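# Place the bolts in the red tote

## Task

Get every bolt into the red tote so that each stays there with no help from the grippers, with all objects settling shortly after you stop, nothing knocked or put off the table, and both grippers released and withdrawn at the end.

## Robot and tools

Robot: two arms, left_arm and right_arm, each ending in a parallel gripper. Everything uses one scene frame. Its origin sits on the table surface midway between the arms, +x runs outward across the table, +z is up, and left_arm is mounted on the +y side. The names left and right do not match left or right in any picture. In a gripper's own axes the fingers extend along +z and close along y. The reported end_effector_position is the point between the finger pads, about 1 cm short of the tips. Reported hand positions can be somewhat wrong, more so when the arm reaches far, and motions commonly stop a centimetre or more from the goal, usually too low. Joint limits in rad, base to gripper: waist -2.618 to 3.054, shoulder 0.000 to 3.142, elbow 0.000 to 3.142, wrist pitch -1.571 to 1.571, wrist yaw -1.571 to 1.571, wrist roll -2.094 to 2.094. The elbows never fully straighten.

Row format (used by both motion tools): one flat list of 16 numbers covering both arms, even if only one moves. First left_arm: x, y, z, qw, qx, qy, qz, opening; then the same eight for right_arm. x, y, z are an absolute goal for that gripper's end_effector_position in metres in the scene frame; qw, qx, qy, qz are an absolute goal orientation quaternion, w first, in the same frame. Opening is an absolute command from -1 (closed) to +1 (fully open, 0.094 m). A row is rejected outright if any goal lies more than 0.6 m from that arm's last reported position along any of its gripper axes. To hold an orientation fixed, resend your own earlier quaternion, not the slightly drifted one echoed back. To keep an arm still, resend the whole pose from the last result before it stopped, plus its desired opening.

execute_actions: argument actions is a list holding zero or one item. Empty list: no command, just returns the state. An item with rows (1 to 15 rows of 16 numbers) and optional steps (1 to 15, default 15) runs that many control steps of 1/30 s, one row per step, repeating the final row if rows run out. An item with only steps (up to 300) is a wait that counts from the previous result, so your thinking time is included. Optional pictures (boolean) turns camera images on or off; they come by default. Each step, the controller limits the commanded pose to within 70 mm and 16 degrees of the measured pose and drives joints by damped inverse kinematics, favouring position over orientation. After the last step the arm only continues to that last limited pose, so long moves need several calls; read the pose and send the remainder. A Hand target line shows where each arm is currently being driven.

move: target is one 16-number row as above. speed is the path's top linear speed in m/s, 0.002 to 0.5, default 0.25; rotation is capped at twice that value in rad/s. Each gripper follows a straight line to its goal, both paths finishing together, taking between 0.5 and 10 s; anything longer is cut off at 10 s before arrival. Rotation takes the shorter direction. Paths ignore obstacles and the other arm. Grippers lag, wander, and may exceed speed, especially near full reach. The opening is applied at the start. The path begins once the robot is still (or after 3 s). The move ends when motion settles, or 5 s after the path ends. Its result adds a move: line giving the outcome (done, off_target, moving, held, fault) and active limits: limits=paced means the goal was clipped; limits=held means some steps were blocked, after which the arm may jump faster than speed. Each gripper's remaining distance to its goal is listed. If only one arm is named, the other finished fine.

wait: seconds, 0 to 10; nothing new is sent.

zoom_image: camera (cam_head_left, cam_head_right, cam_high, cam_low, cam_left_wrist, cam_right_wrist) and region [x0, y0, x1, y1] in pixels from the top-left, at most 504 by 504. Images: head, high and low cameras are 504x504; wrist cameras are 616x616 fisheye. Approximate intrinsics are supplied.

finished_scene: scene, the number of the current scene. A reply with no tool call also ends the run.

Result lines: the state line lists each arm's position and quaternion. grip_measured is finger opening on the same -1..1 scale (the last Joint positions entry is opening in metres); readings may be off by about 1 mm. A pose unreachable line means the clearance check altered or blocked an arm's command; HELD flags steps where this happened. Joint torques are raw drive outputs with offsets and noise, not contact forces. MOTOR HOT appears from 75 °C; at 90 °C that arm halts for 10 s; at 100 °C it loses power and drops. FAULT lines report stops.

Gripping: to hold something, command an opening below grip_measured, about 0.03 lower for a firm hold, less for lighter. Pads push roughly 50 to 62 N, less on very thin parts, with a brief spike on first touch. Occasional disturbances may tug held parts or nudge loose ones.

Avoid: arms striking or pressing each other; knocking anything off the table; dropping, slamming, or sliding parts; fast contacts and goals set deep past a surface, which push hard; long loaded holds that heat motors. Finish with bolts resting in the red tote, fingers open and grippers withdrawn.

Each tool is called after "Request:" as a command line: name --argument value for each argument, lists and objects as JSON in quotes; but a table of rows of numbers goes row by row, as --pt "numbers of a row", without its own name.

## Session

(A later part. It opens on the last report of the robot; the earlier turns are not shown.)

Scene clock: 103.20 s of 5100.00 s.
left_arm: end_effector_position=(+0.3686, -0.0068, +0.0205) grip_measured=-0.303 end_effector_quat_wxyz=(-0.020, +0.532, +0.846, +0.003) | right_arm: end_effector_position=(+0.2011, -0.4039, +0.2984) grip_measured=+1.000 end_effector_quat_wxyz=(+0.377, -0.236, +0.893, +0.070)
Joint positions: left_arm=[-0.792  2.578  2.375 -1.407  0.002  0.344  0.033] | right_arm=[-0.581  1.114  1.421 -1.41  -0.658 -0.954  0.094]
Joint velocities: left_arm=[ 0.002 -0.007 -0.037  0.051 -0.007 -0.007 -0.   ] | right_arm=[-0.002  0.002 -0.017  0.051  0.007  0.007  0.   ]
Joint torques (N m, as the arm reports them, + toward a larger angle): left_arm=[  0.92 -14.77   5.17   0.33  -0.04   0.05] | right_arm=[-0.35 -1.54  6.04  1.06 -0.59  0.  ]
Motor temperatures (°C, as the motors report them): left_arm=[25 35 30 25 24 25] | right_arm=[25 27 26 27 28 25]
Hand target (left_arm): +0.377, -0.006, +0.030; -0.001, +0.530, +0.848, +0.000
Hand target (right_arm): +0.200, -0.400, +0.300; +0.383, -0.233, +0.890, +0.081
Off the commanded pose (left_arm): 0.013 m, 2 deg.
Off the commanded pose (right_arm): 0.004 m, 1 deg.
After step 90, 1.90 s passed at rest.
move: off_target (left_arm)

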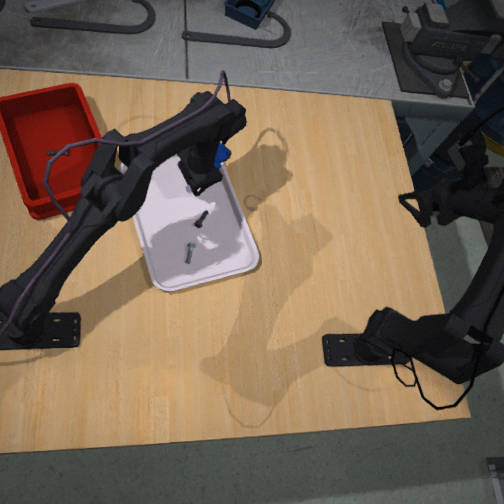

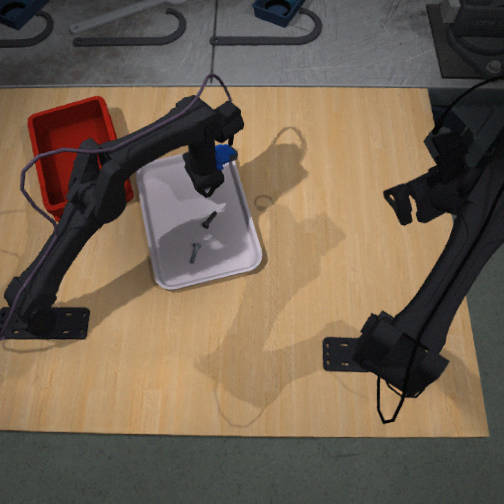

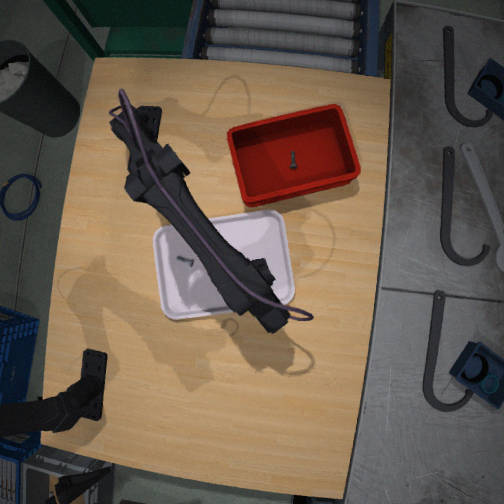

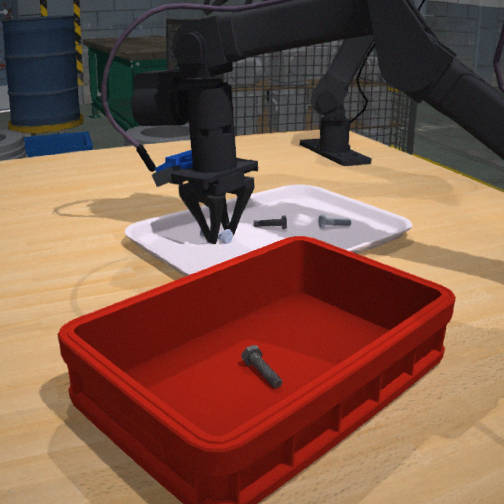

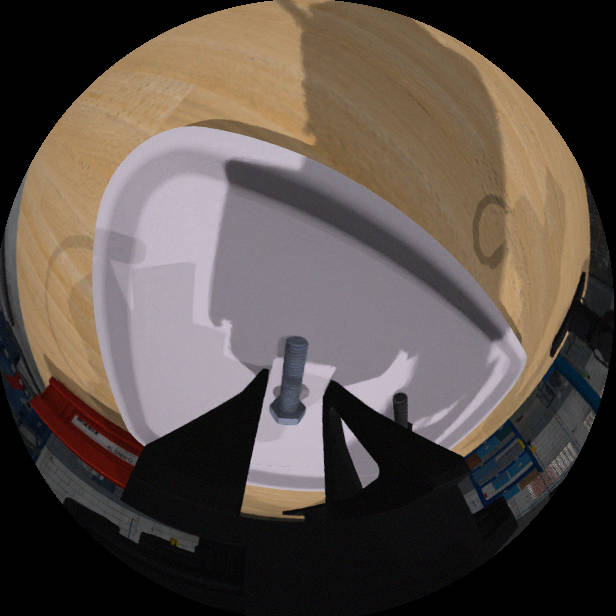

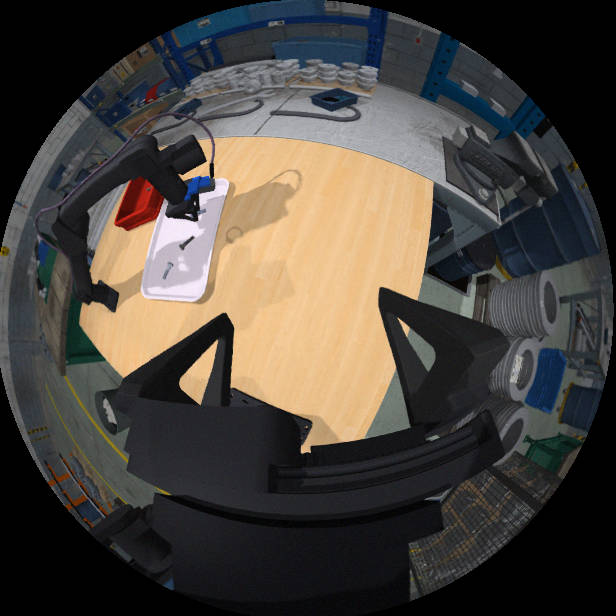

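Request:
move --target '[0.377,-0.008,0.014,0,0.53,0.848,0,-0.3,0.2,-0.4,0.3,0.383,-0.233,0.89,0.081,1]' --speed 0.02

Request:
move --target '[0.377,-0.008,0.014,0,0.53,0.848,0,-0.84,0.2,-0.4,0.3,0.383,-0.233,0.89,0.081,1]'

Scene clock: 107.93 s of 5100.00 s.
left_arm: end_effector_position=(+0.3686, -0.0068, +0.0193) grip_measured=-0.303 end_effector_quat_wxyz=(-0.015, +0.533, +0.846, +0.002) | right_arm: end_effector_position=(+0.2011, -0.4039, +0.2984) grip_measured=+1.000 end_effector_quat_wxyz=(+0.377, -0.236, +0.893, +0.070)
Joint positions: left_arm=[-0.792  2.56   2.336 -1.377  0.002  0.344  0.033] | right_arm=[-0.581  1.114  1.421 -1.41  -0.658 -0.954  0.094]
Joint velocities: left_arm=[-0.002 -0.017 -0.017  0.022 -0.022 -0.081 -0.   ] | right_arm=[ 0.002  0.007  0.012  0.095  0.007 -0.037  0.   ]
Joint torques (N m, as the arm reports them, + toward a larger angle): left_arm=[  0.8  -12.69   4.15   0.73  -0.03   0.07] | right_arm=[-0.33 -1.56  6.01  1.08 -0.61  0.01]
Motor temperatures (°C, as the motors report them): left_arm=[25 36 30 25 24 25] | right_arm=[25 27 26 27 28 25]
Hand target (left_arm): +0.377, -0.008, +0.014; -0.001, +0.530, +0.848, +0.000
Hand target (right_arm): +0.200, -0.400, +0.300; +0.383, -0.233, +0.890, +0.081
Off the commanded pose (left_arm): 0.010 m, 2 deg.
Off the commanded pose (right_arm): 0.004 m, 1 deg.
After step 90, 0.50 s passed at rest.
move: done

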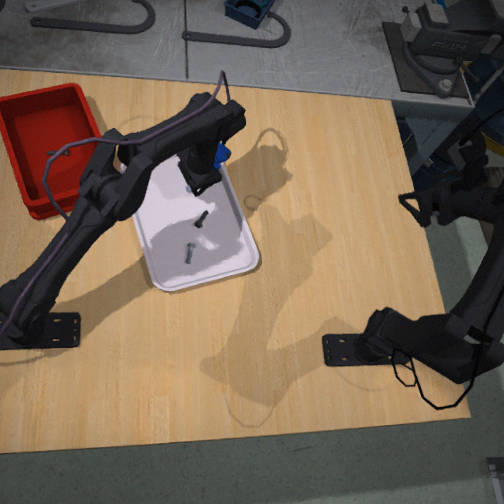

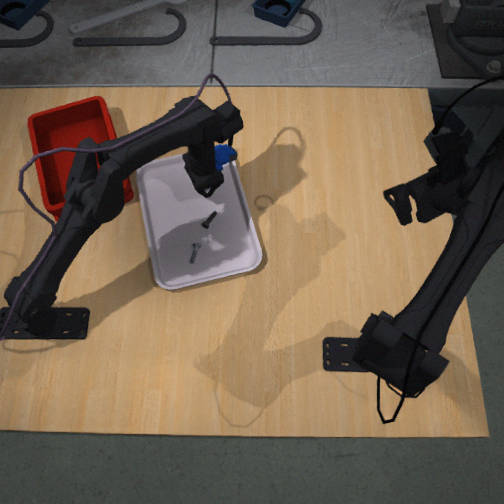

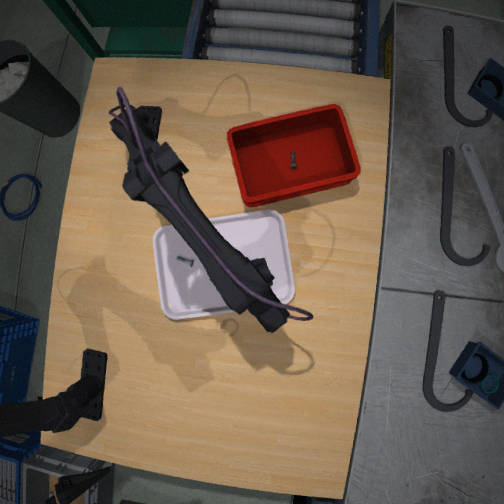

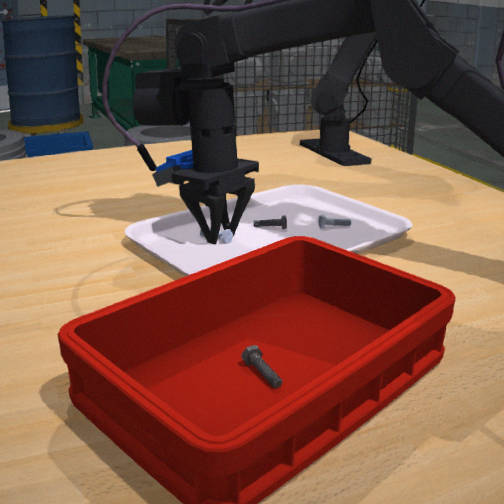

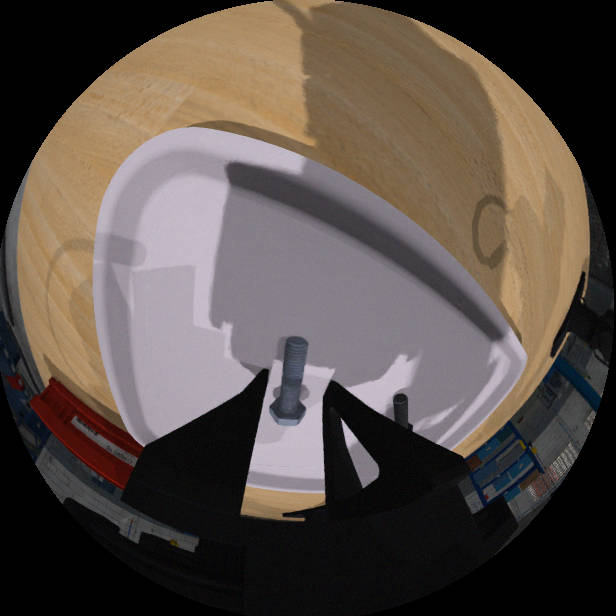

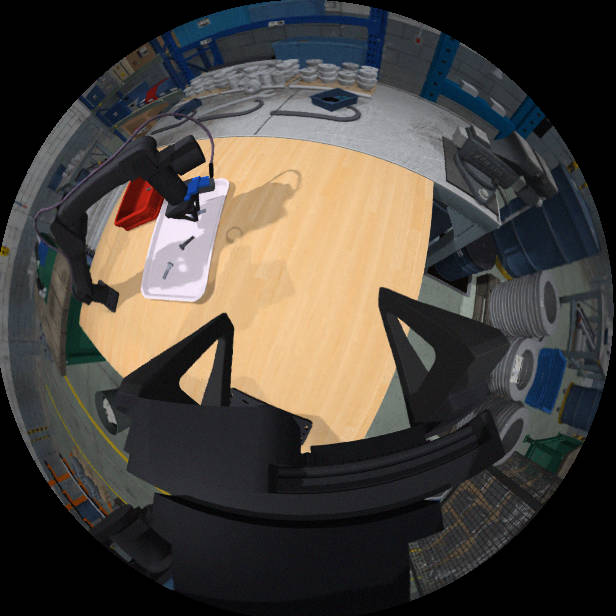

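Scene clock: 108.63 s of 5100.00 s.
left_arm: end_effector_position=(+0.3708, -0.0055, +0.0193) grip_measured=-0.829 end_effector_quat_wxyz=(-0.012, +0.532, +0.847, +0.007) | right_arm: end_effector_position=(+0.2011, -0.4039, +0.2984) grip_measured=+1.000 end_effector_quat_wxyz=(+0.377, -0.236, +0.893, +0.070)
Joint positions: left_arm=[-0.791  2.56   2.336 -1.374 -0.008  0.344  0.008] | right_arm=[-0.581  1.114  1.421 -1.41  -0.658 -0.954  0.094]
Joint velocities: left_arm=[-0.017 -0.002 -0.007 -0.022 -0.066 -0.081  0.   ] | right_arm=[ 0.007 -0.007 -0.002 -0.022 -0.007  0.022  0.   ]
Joint torques (N m, as the arm reports them, + toward a larger angle): left_arm=[  0.42 -12.67   4.03   0.67   0.08   0.07] | right_arm=[-0.43 -1.46  5.97  1.08 -0.59  0.02]
Motor temperatures (°C, as the motors report them): left_arm=[25 36 30 25 24 25] | right_arm=[25 27 26 27 28 25]
Hand target (left_arm): +0.377, -0.008, +0.014; -0.001, +0.530, +0.848, +0.000
Hand target (right_arm): +0.200, -0.400, +0.300; +0.383, -0.233, +0.890, +0.081
Off the commanded pose (left_arm): 0.009 m, 2 deg.
Off the commanded pose (right_arm): 0.004 m, 1 deg.
move: done

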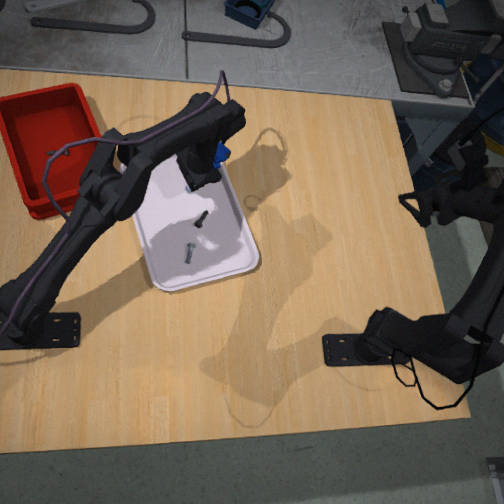

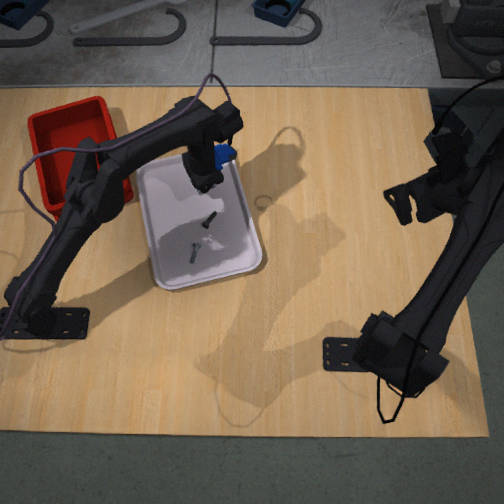

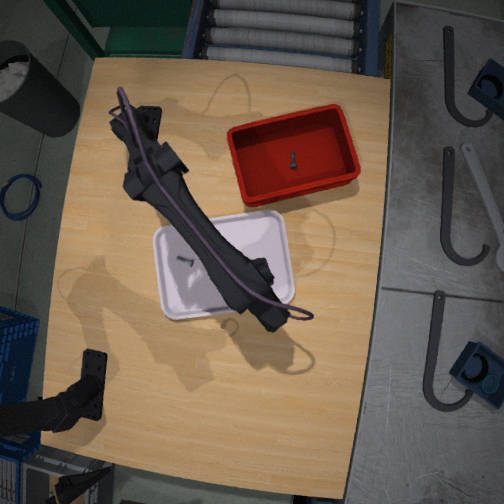

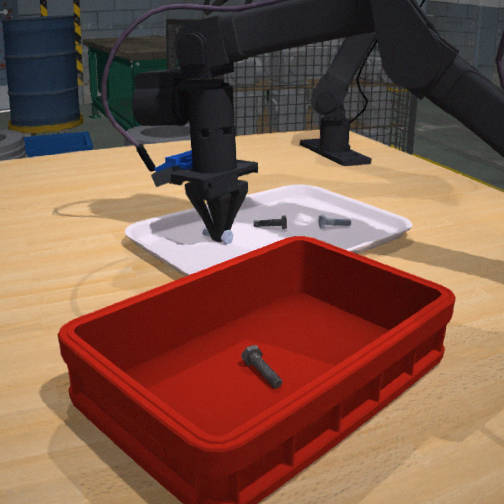

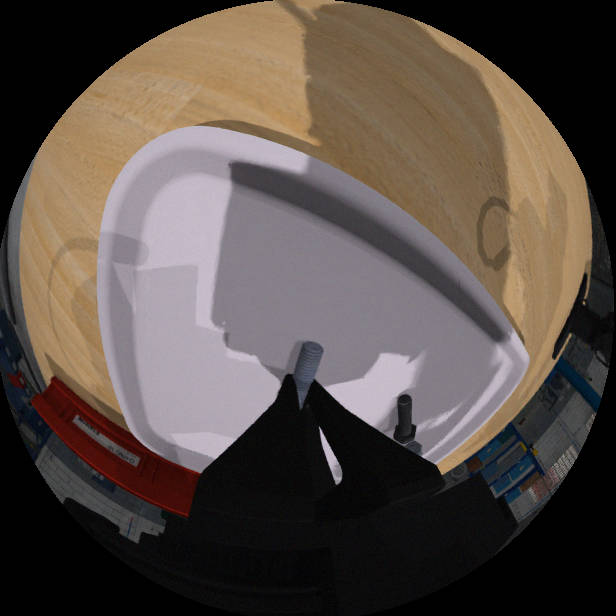

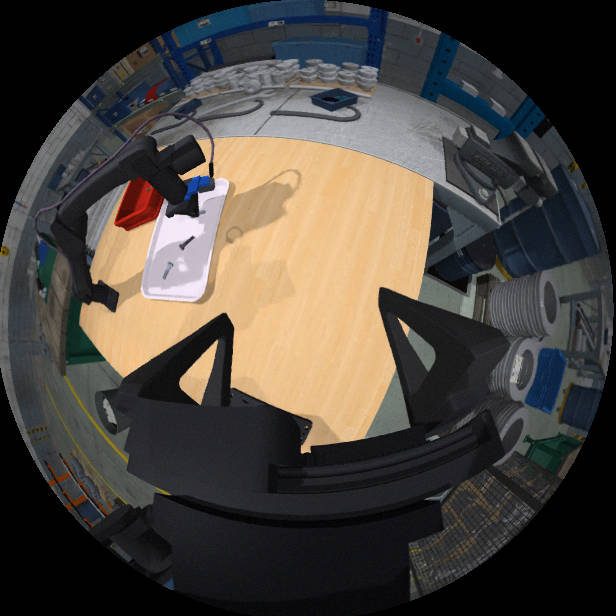

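Request:
move --target '[0.36,0.04,0.14,0,0.53,0.848,0,-0.88,0.2,-0.4,0.3,0.383,-0.233,0.89,0.081,1]'

Request:
move --target '[0.49,0.32,0.14,0,0.669,0.743,0,-0.88,0.2,-0.4,0.3,0.383,-0.233,0.89,0.081,1]'

Request:
move --target '[0.5,0.32,0.03,0,0.669,0.743,0,-0.88,0.2,-0.4,0.3,0.383,-0.233,0.89,0.081,1]' --speed 0.1

Scene clock: 118.90 s of 5100.00 s.
left_arm: end_effector_position=(+0.3625, +0.0371, +0.1365) grip_measured=-0.856 end_effector_quat_wxyz=(+0.029, +0.529, +0.848, -0.000) | right_arm: end_effector_position=(+0.2011, -0.4038, +0.2985) grip_measured=+1.000 end_effector_quat_wxyz=(+0.377, -0.236, +0.893, +0.070)
Joint positions: left_arm=[-0.737  2.288  2.317 -1.542 -0.009  0.392  0.007] | right_arm=[-0.581  1.114  1.421 -1.41  -0.659 -0.954  0.094]
Joint velocities: left_arm=[ 0.007  0.007 -0.012 -0.066 -0.022  0.022 -0.   ] | right_arm=[ 0.002  0.002 -0.022 -0.022 -0.11  -0.066  0.   ]
Joint torques (N m, as the arm reports them, + toward a larger angle): left_arm=[  0.52 -11.85   5.5    0.19   0.1    0.09] | right_arm=[-0.33 -1.55  6.    1.07 -0.6  -0.01]
Motor temperatures (°C, as the motors report them): left_arm=[25 36 30 25 24 25] | right_arm=[25 27 26 27 28 25]
Hand target (left_arm): +0.359, +0.041, +0.140; +0.023, +0.530, +0.848, -0.003
Hand target (right_arm): +0.200, -0.400, +0.300; +0.383, -0.233, +0.890, +0.081
Off the commanded pose (left_arm): 0.005 m, 3 deg.
Off the commanded pose (right_arm): 0.004 m, 1 deg.
joint sent to its limit (left arm) — the command would take joint 4 (wrist pitch) past its lower limit, so that joint was sent only as far as its limit.
After step 90, 6.17 s passed at rest.
move: off_target (left_arm)

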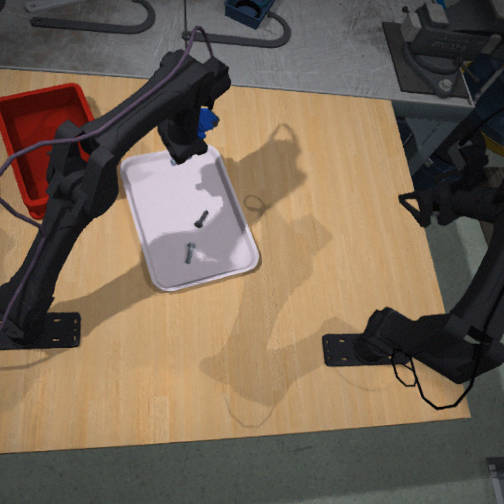

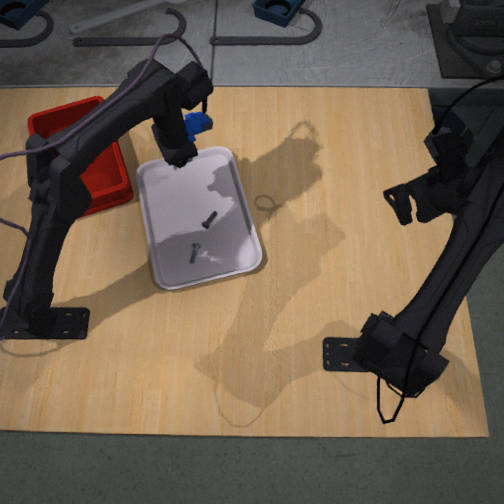

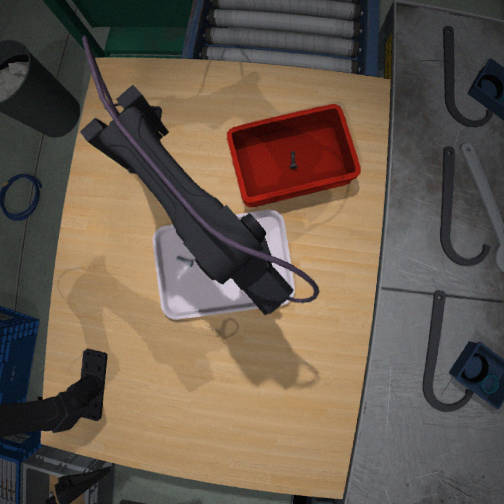

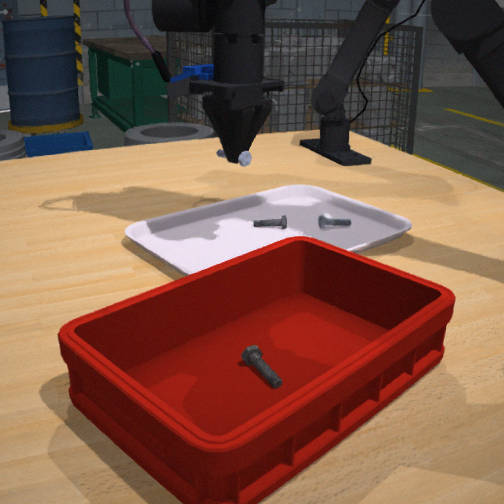

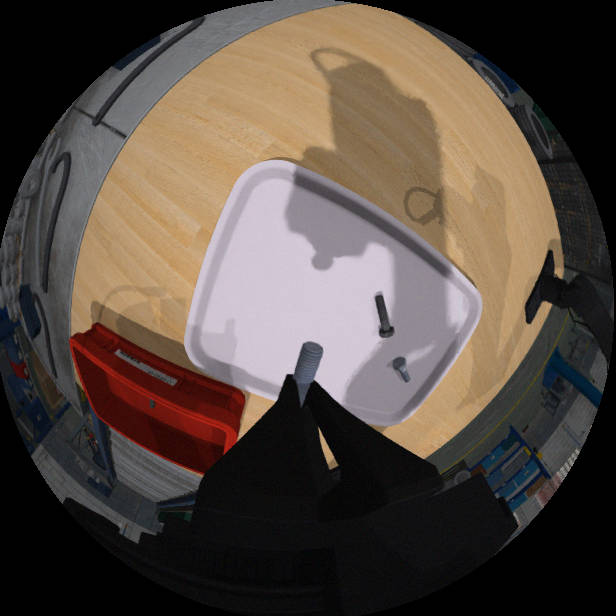

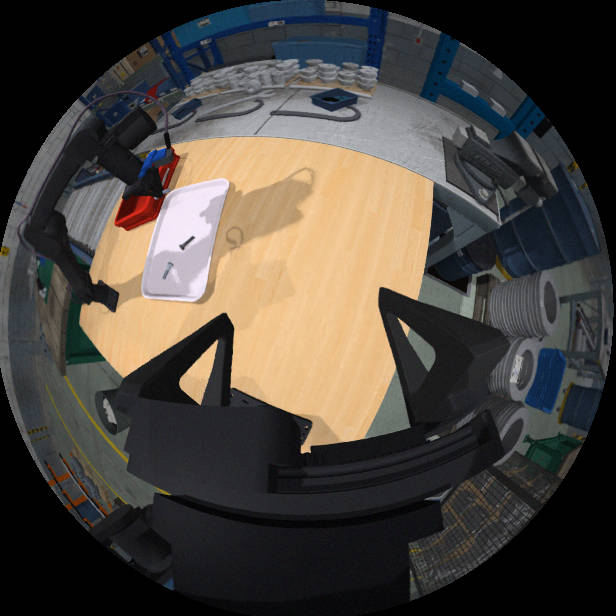

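Scene clock: 120.80 s of 5100.00 s.
left_arm: end_effector_position=(+0.4873, +0.3272, +0.1323) grip_measured=-0.856 end_effector_quat_wxyz=(+0.025, +0.663, +0.748, +0.030) | right_arm: end_effector_position=(+0.2011, -0.4039, +0.2984) grip_measured=+1.000 end_effector_quat_wxyz=(+0.377, -0.236, +0.893, +0.070)
Joint positions: left_arm=[-0.035  2.339  2.386 -1.54  -0.014  1.429  0.007] | right_arm=[-0.581  1.114  1.421 -1.41  -0.658 -0.954  0.094]
Joint velocities: left_arm=[-0.012  0.007 -0.002 -0.022 -0.007  0.051 -0.   ] | right_arm=[-0.007 -0.002 -0.007 -0.007 -0.066  0.037  0.   ]
Joint torques (N m, as the arm reports them, + toward a larger angle): left_arm=[ -0.54 -11.32   9.07   0.17  -0.01   0.06] | right_arm=[-0.32 -1.55  5.98  1.07 -0.6   0.01]
Motor temperatures (°C, as the motors report them): left_arm=[25 36 30 25 24 25] | right_arm=[25 27 26 27 28 25]
Hand target (left_arm): +0.488, +0.324, +0.140; +0.030, +0.668, +0.742, +0.035
Hand target (right_arm): +0.200, -0.400, +0.300; +0.383, -0.233, +0.890, +0.081
Off the commanded pose (left_arm): 0.011 m, 5 deg.
Off the commanded pose (right_arm): 0.004 m, 1 deg.
joint sent to its limit (left arm) — the command would take joint 4 (wrist pitch) past its lower limit, so that joint was sent only as far as its limit.
move: off_target (left_arm)

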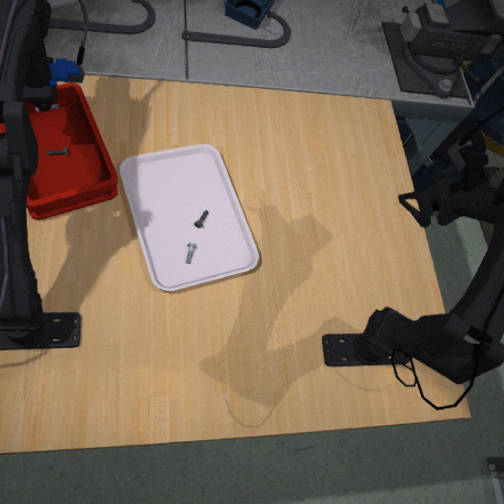

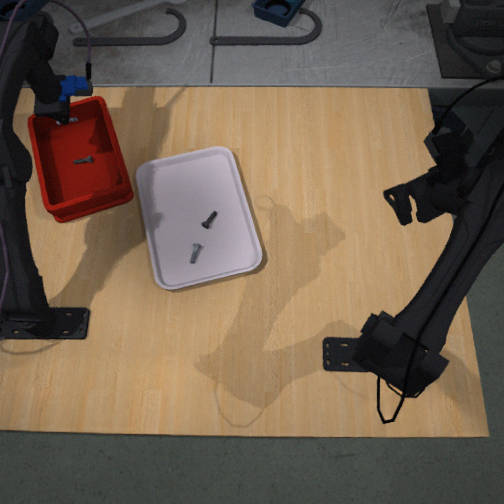

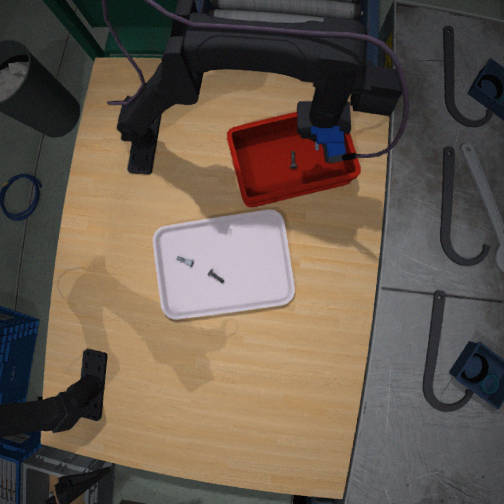

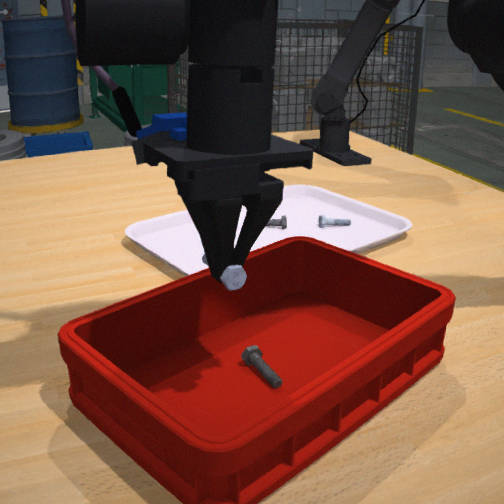

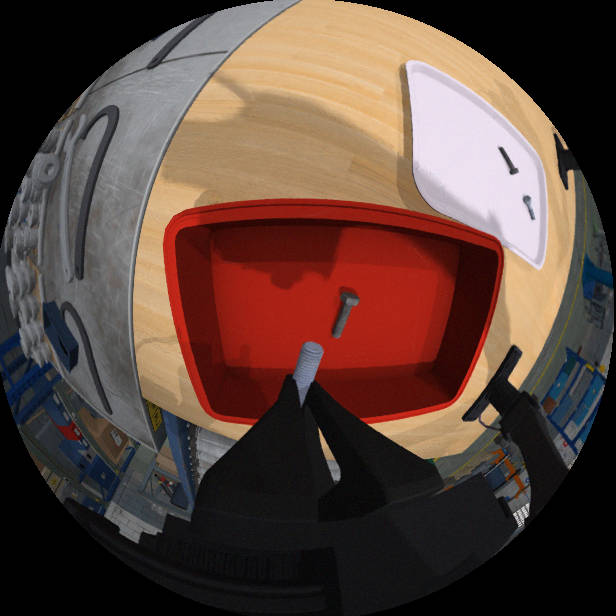

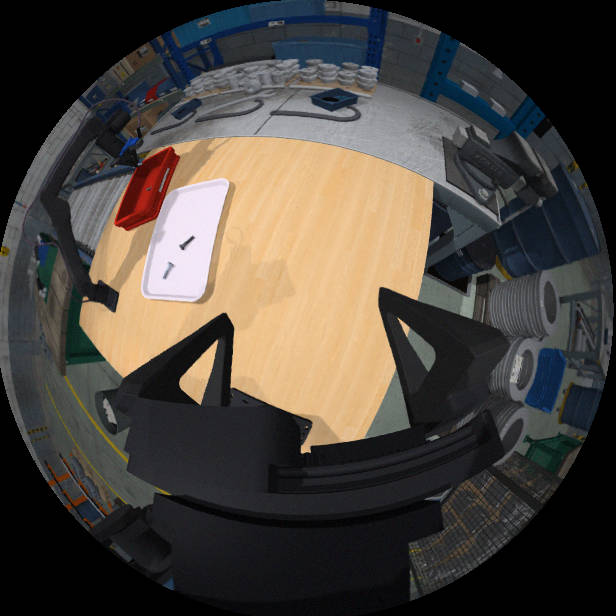

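Scene clock: 122.23 s of 5100.00 s.
left_arm: end_effector_position=(+0.4974, +0.3270, +0.0274) grip_measured=-0.856 end_effector_quat_wxyz=(-0.012, +0.664, +0.748, -0.001) | right_arm: end_effector_position=(+0.2011, -0.4039, +0.2984) grip_measured=+1.000 end_effector_quat_wxyz=(+0.377, -0.236, +0.893, +0.070)
Joint positions: left_arm=[-0.035  2.474  2.209 -1.325 -0.014  1.43   0.007] | right_arm=[-0.581  1.114  1.421 -1.41  -0.658 -0.954  0.094]
Joint velocities: left_arm=[ 0.002 -0.012 -0.022  0.051  0.007 -0.066  0.   ] | right_arm=[ 0.002  0.002  0.002 -0.022 -0.007 -0.007  0.   ]
Joint torques (N m, as the arm reports them, + toward a larger angle): left_arm=[ -0.5  -12.62   6.21   0.35   0.12   0.06] | right_arm=[-0.33 -1.52  5.94  1.07 -0.59  0.  ]
Motor temperatures (°C, as the motors report them): left_arm=[25 36 30 25 24 25] | right_arm=[25 27 26 28 28 25]
Hand target (left_arm): +0.501, +0.320, +0.030; +0.000, +0.669, +0.743, -0.000
Hand target (right_arm): +0.200, -0.400, +0.300; +0.383, -0.233, +0.890, +0.081
Off the commanded pose (left_arm): 0.008 m, 2 deg.
Off the commanded pose (right_arm): 0.004 m, 1 deg.
move: done

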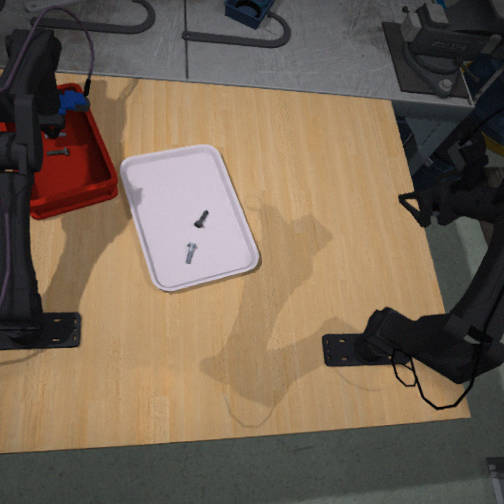

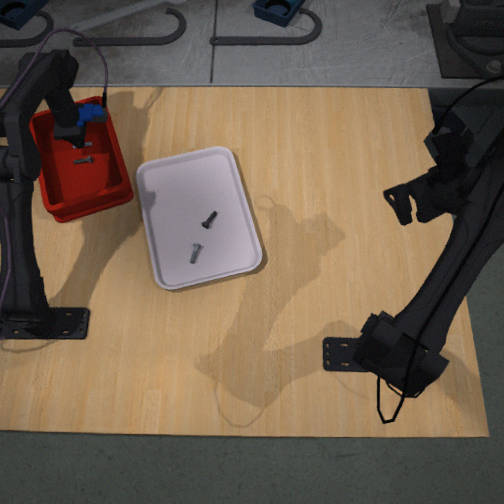

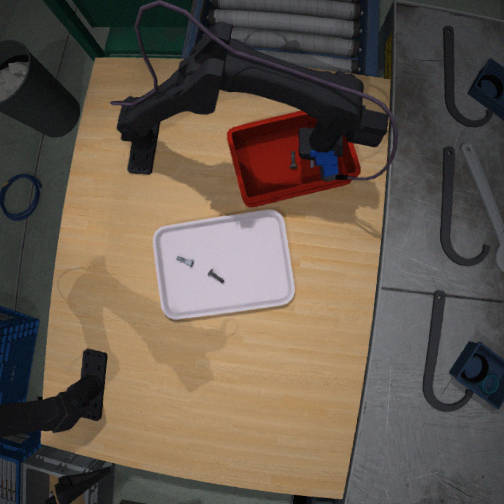

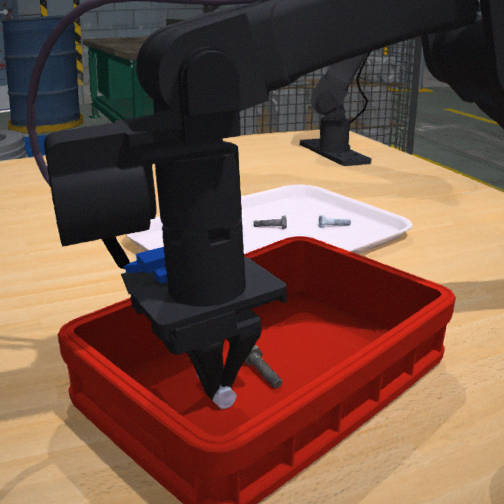

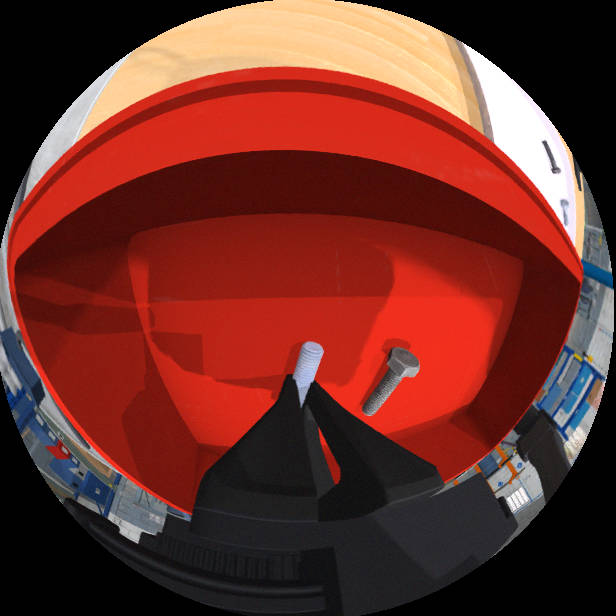

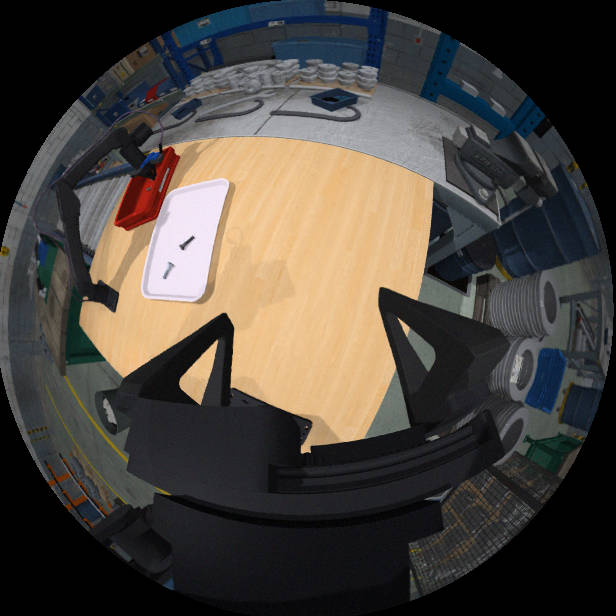

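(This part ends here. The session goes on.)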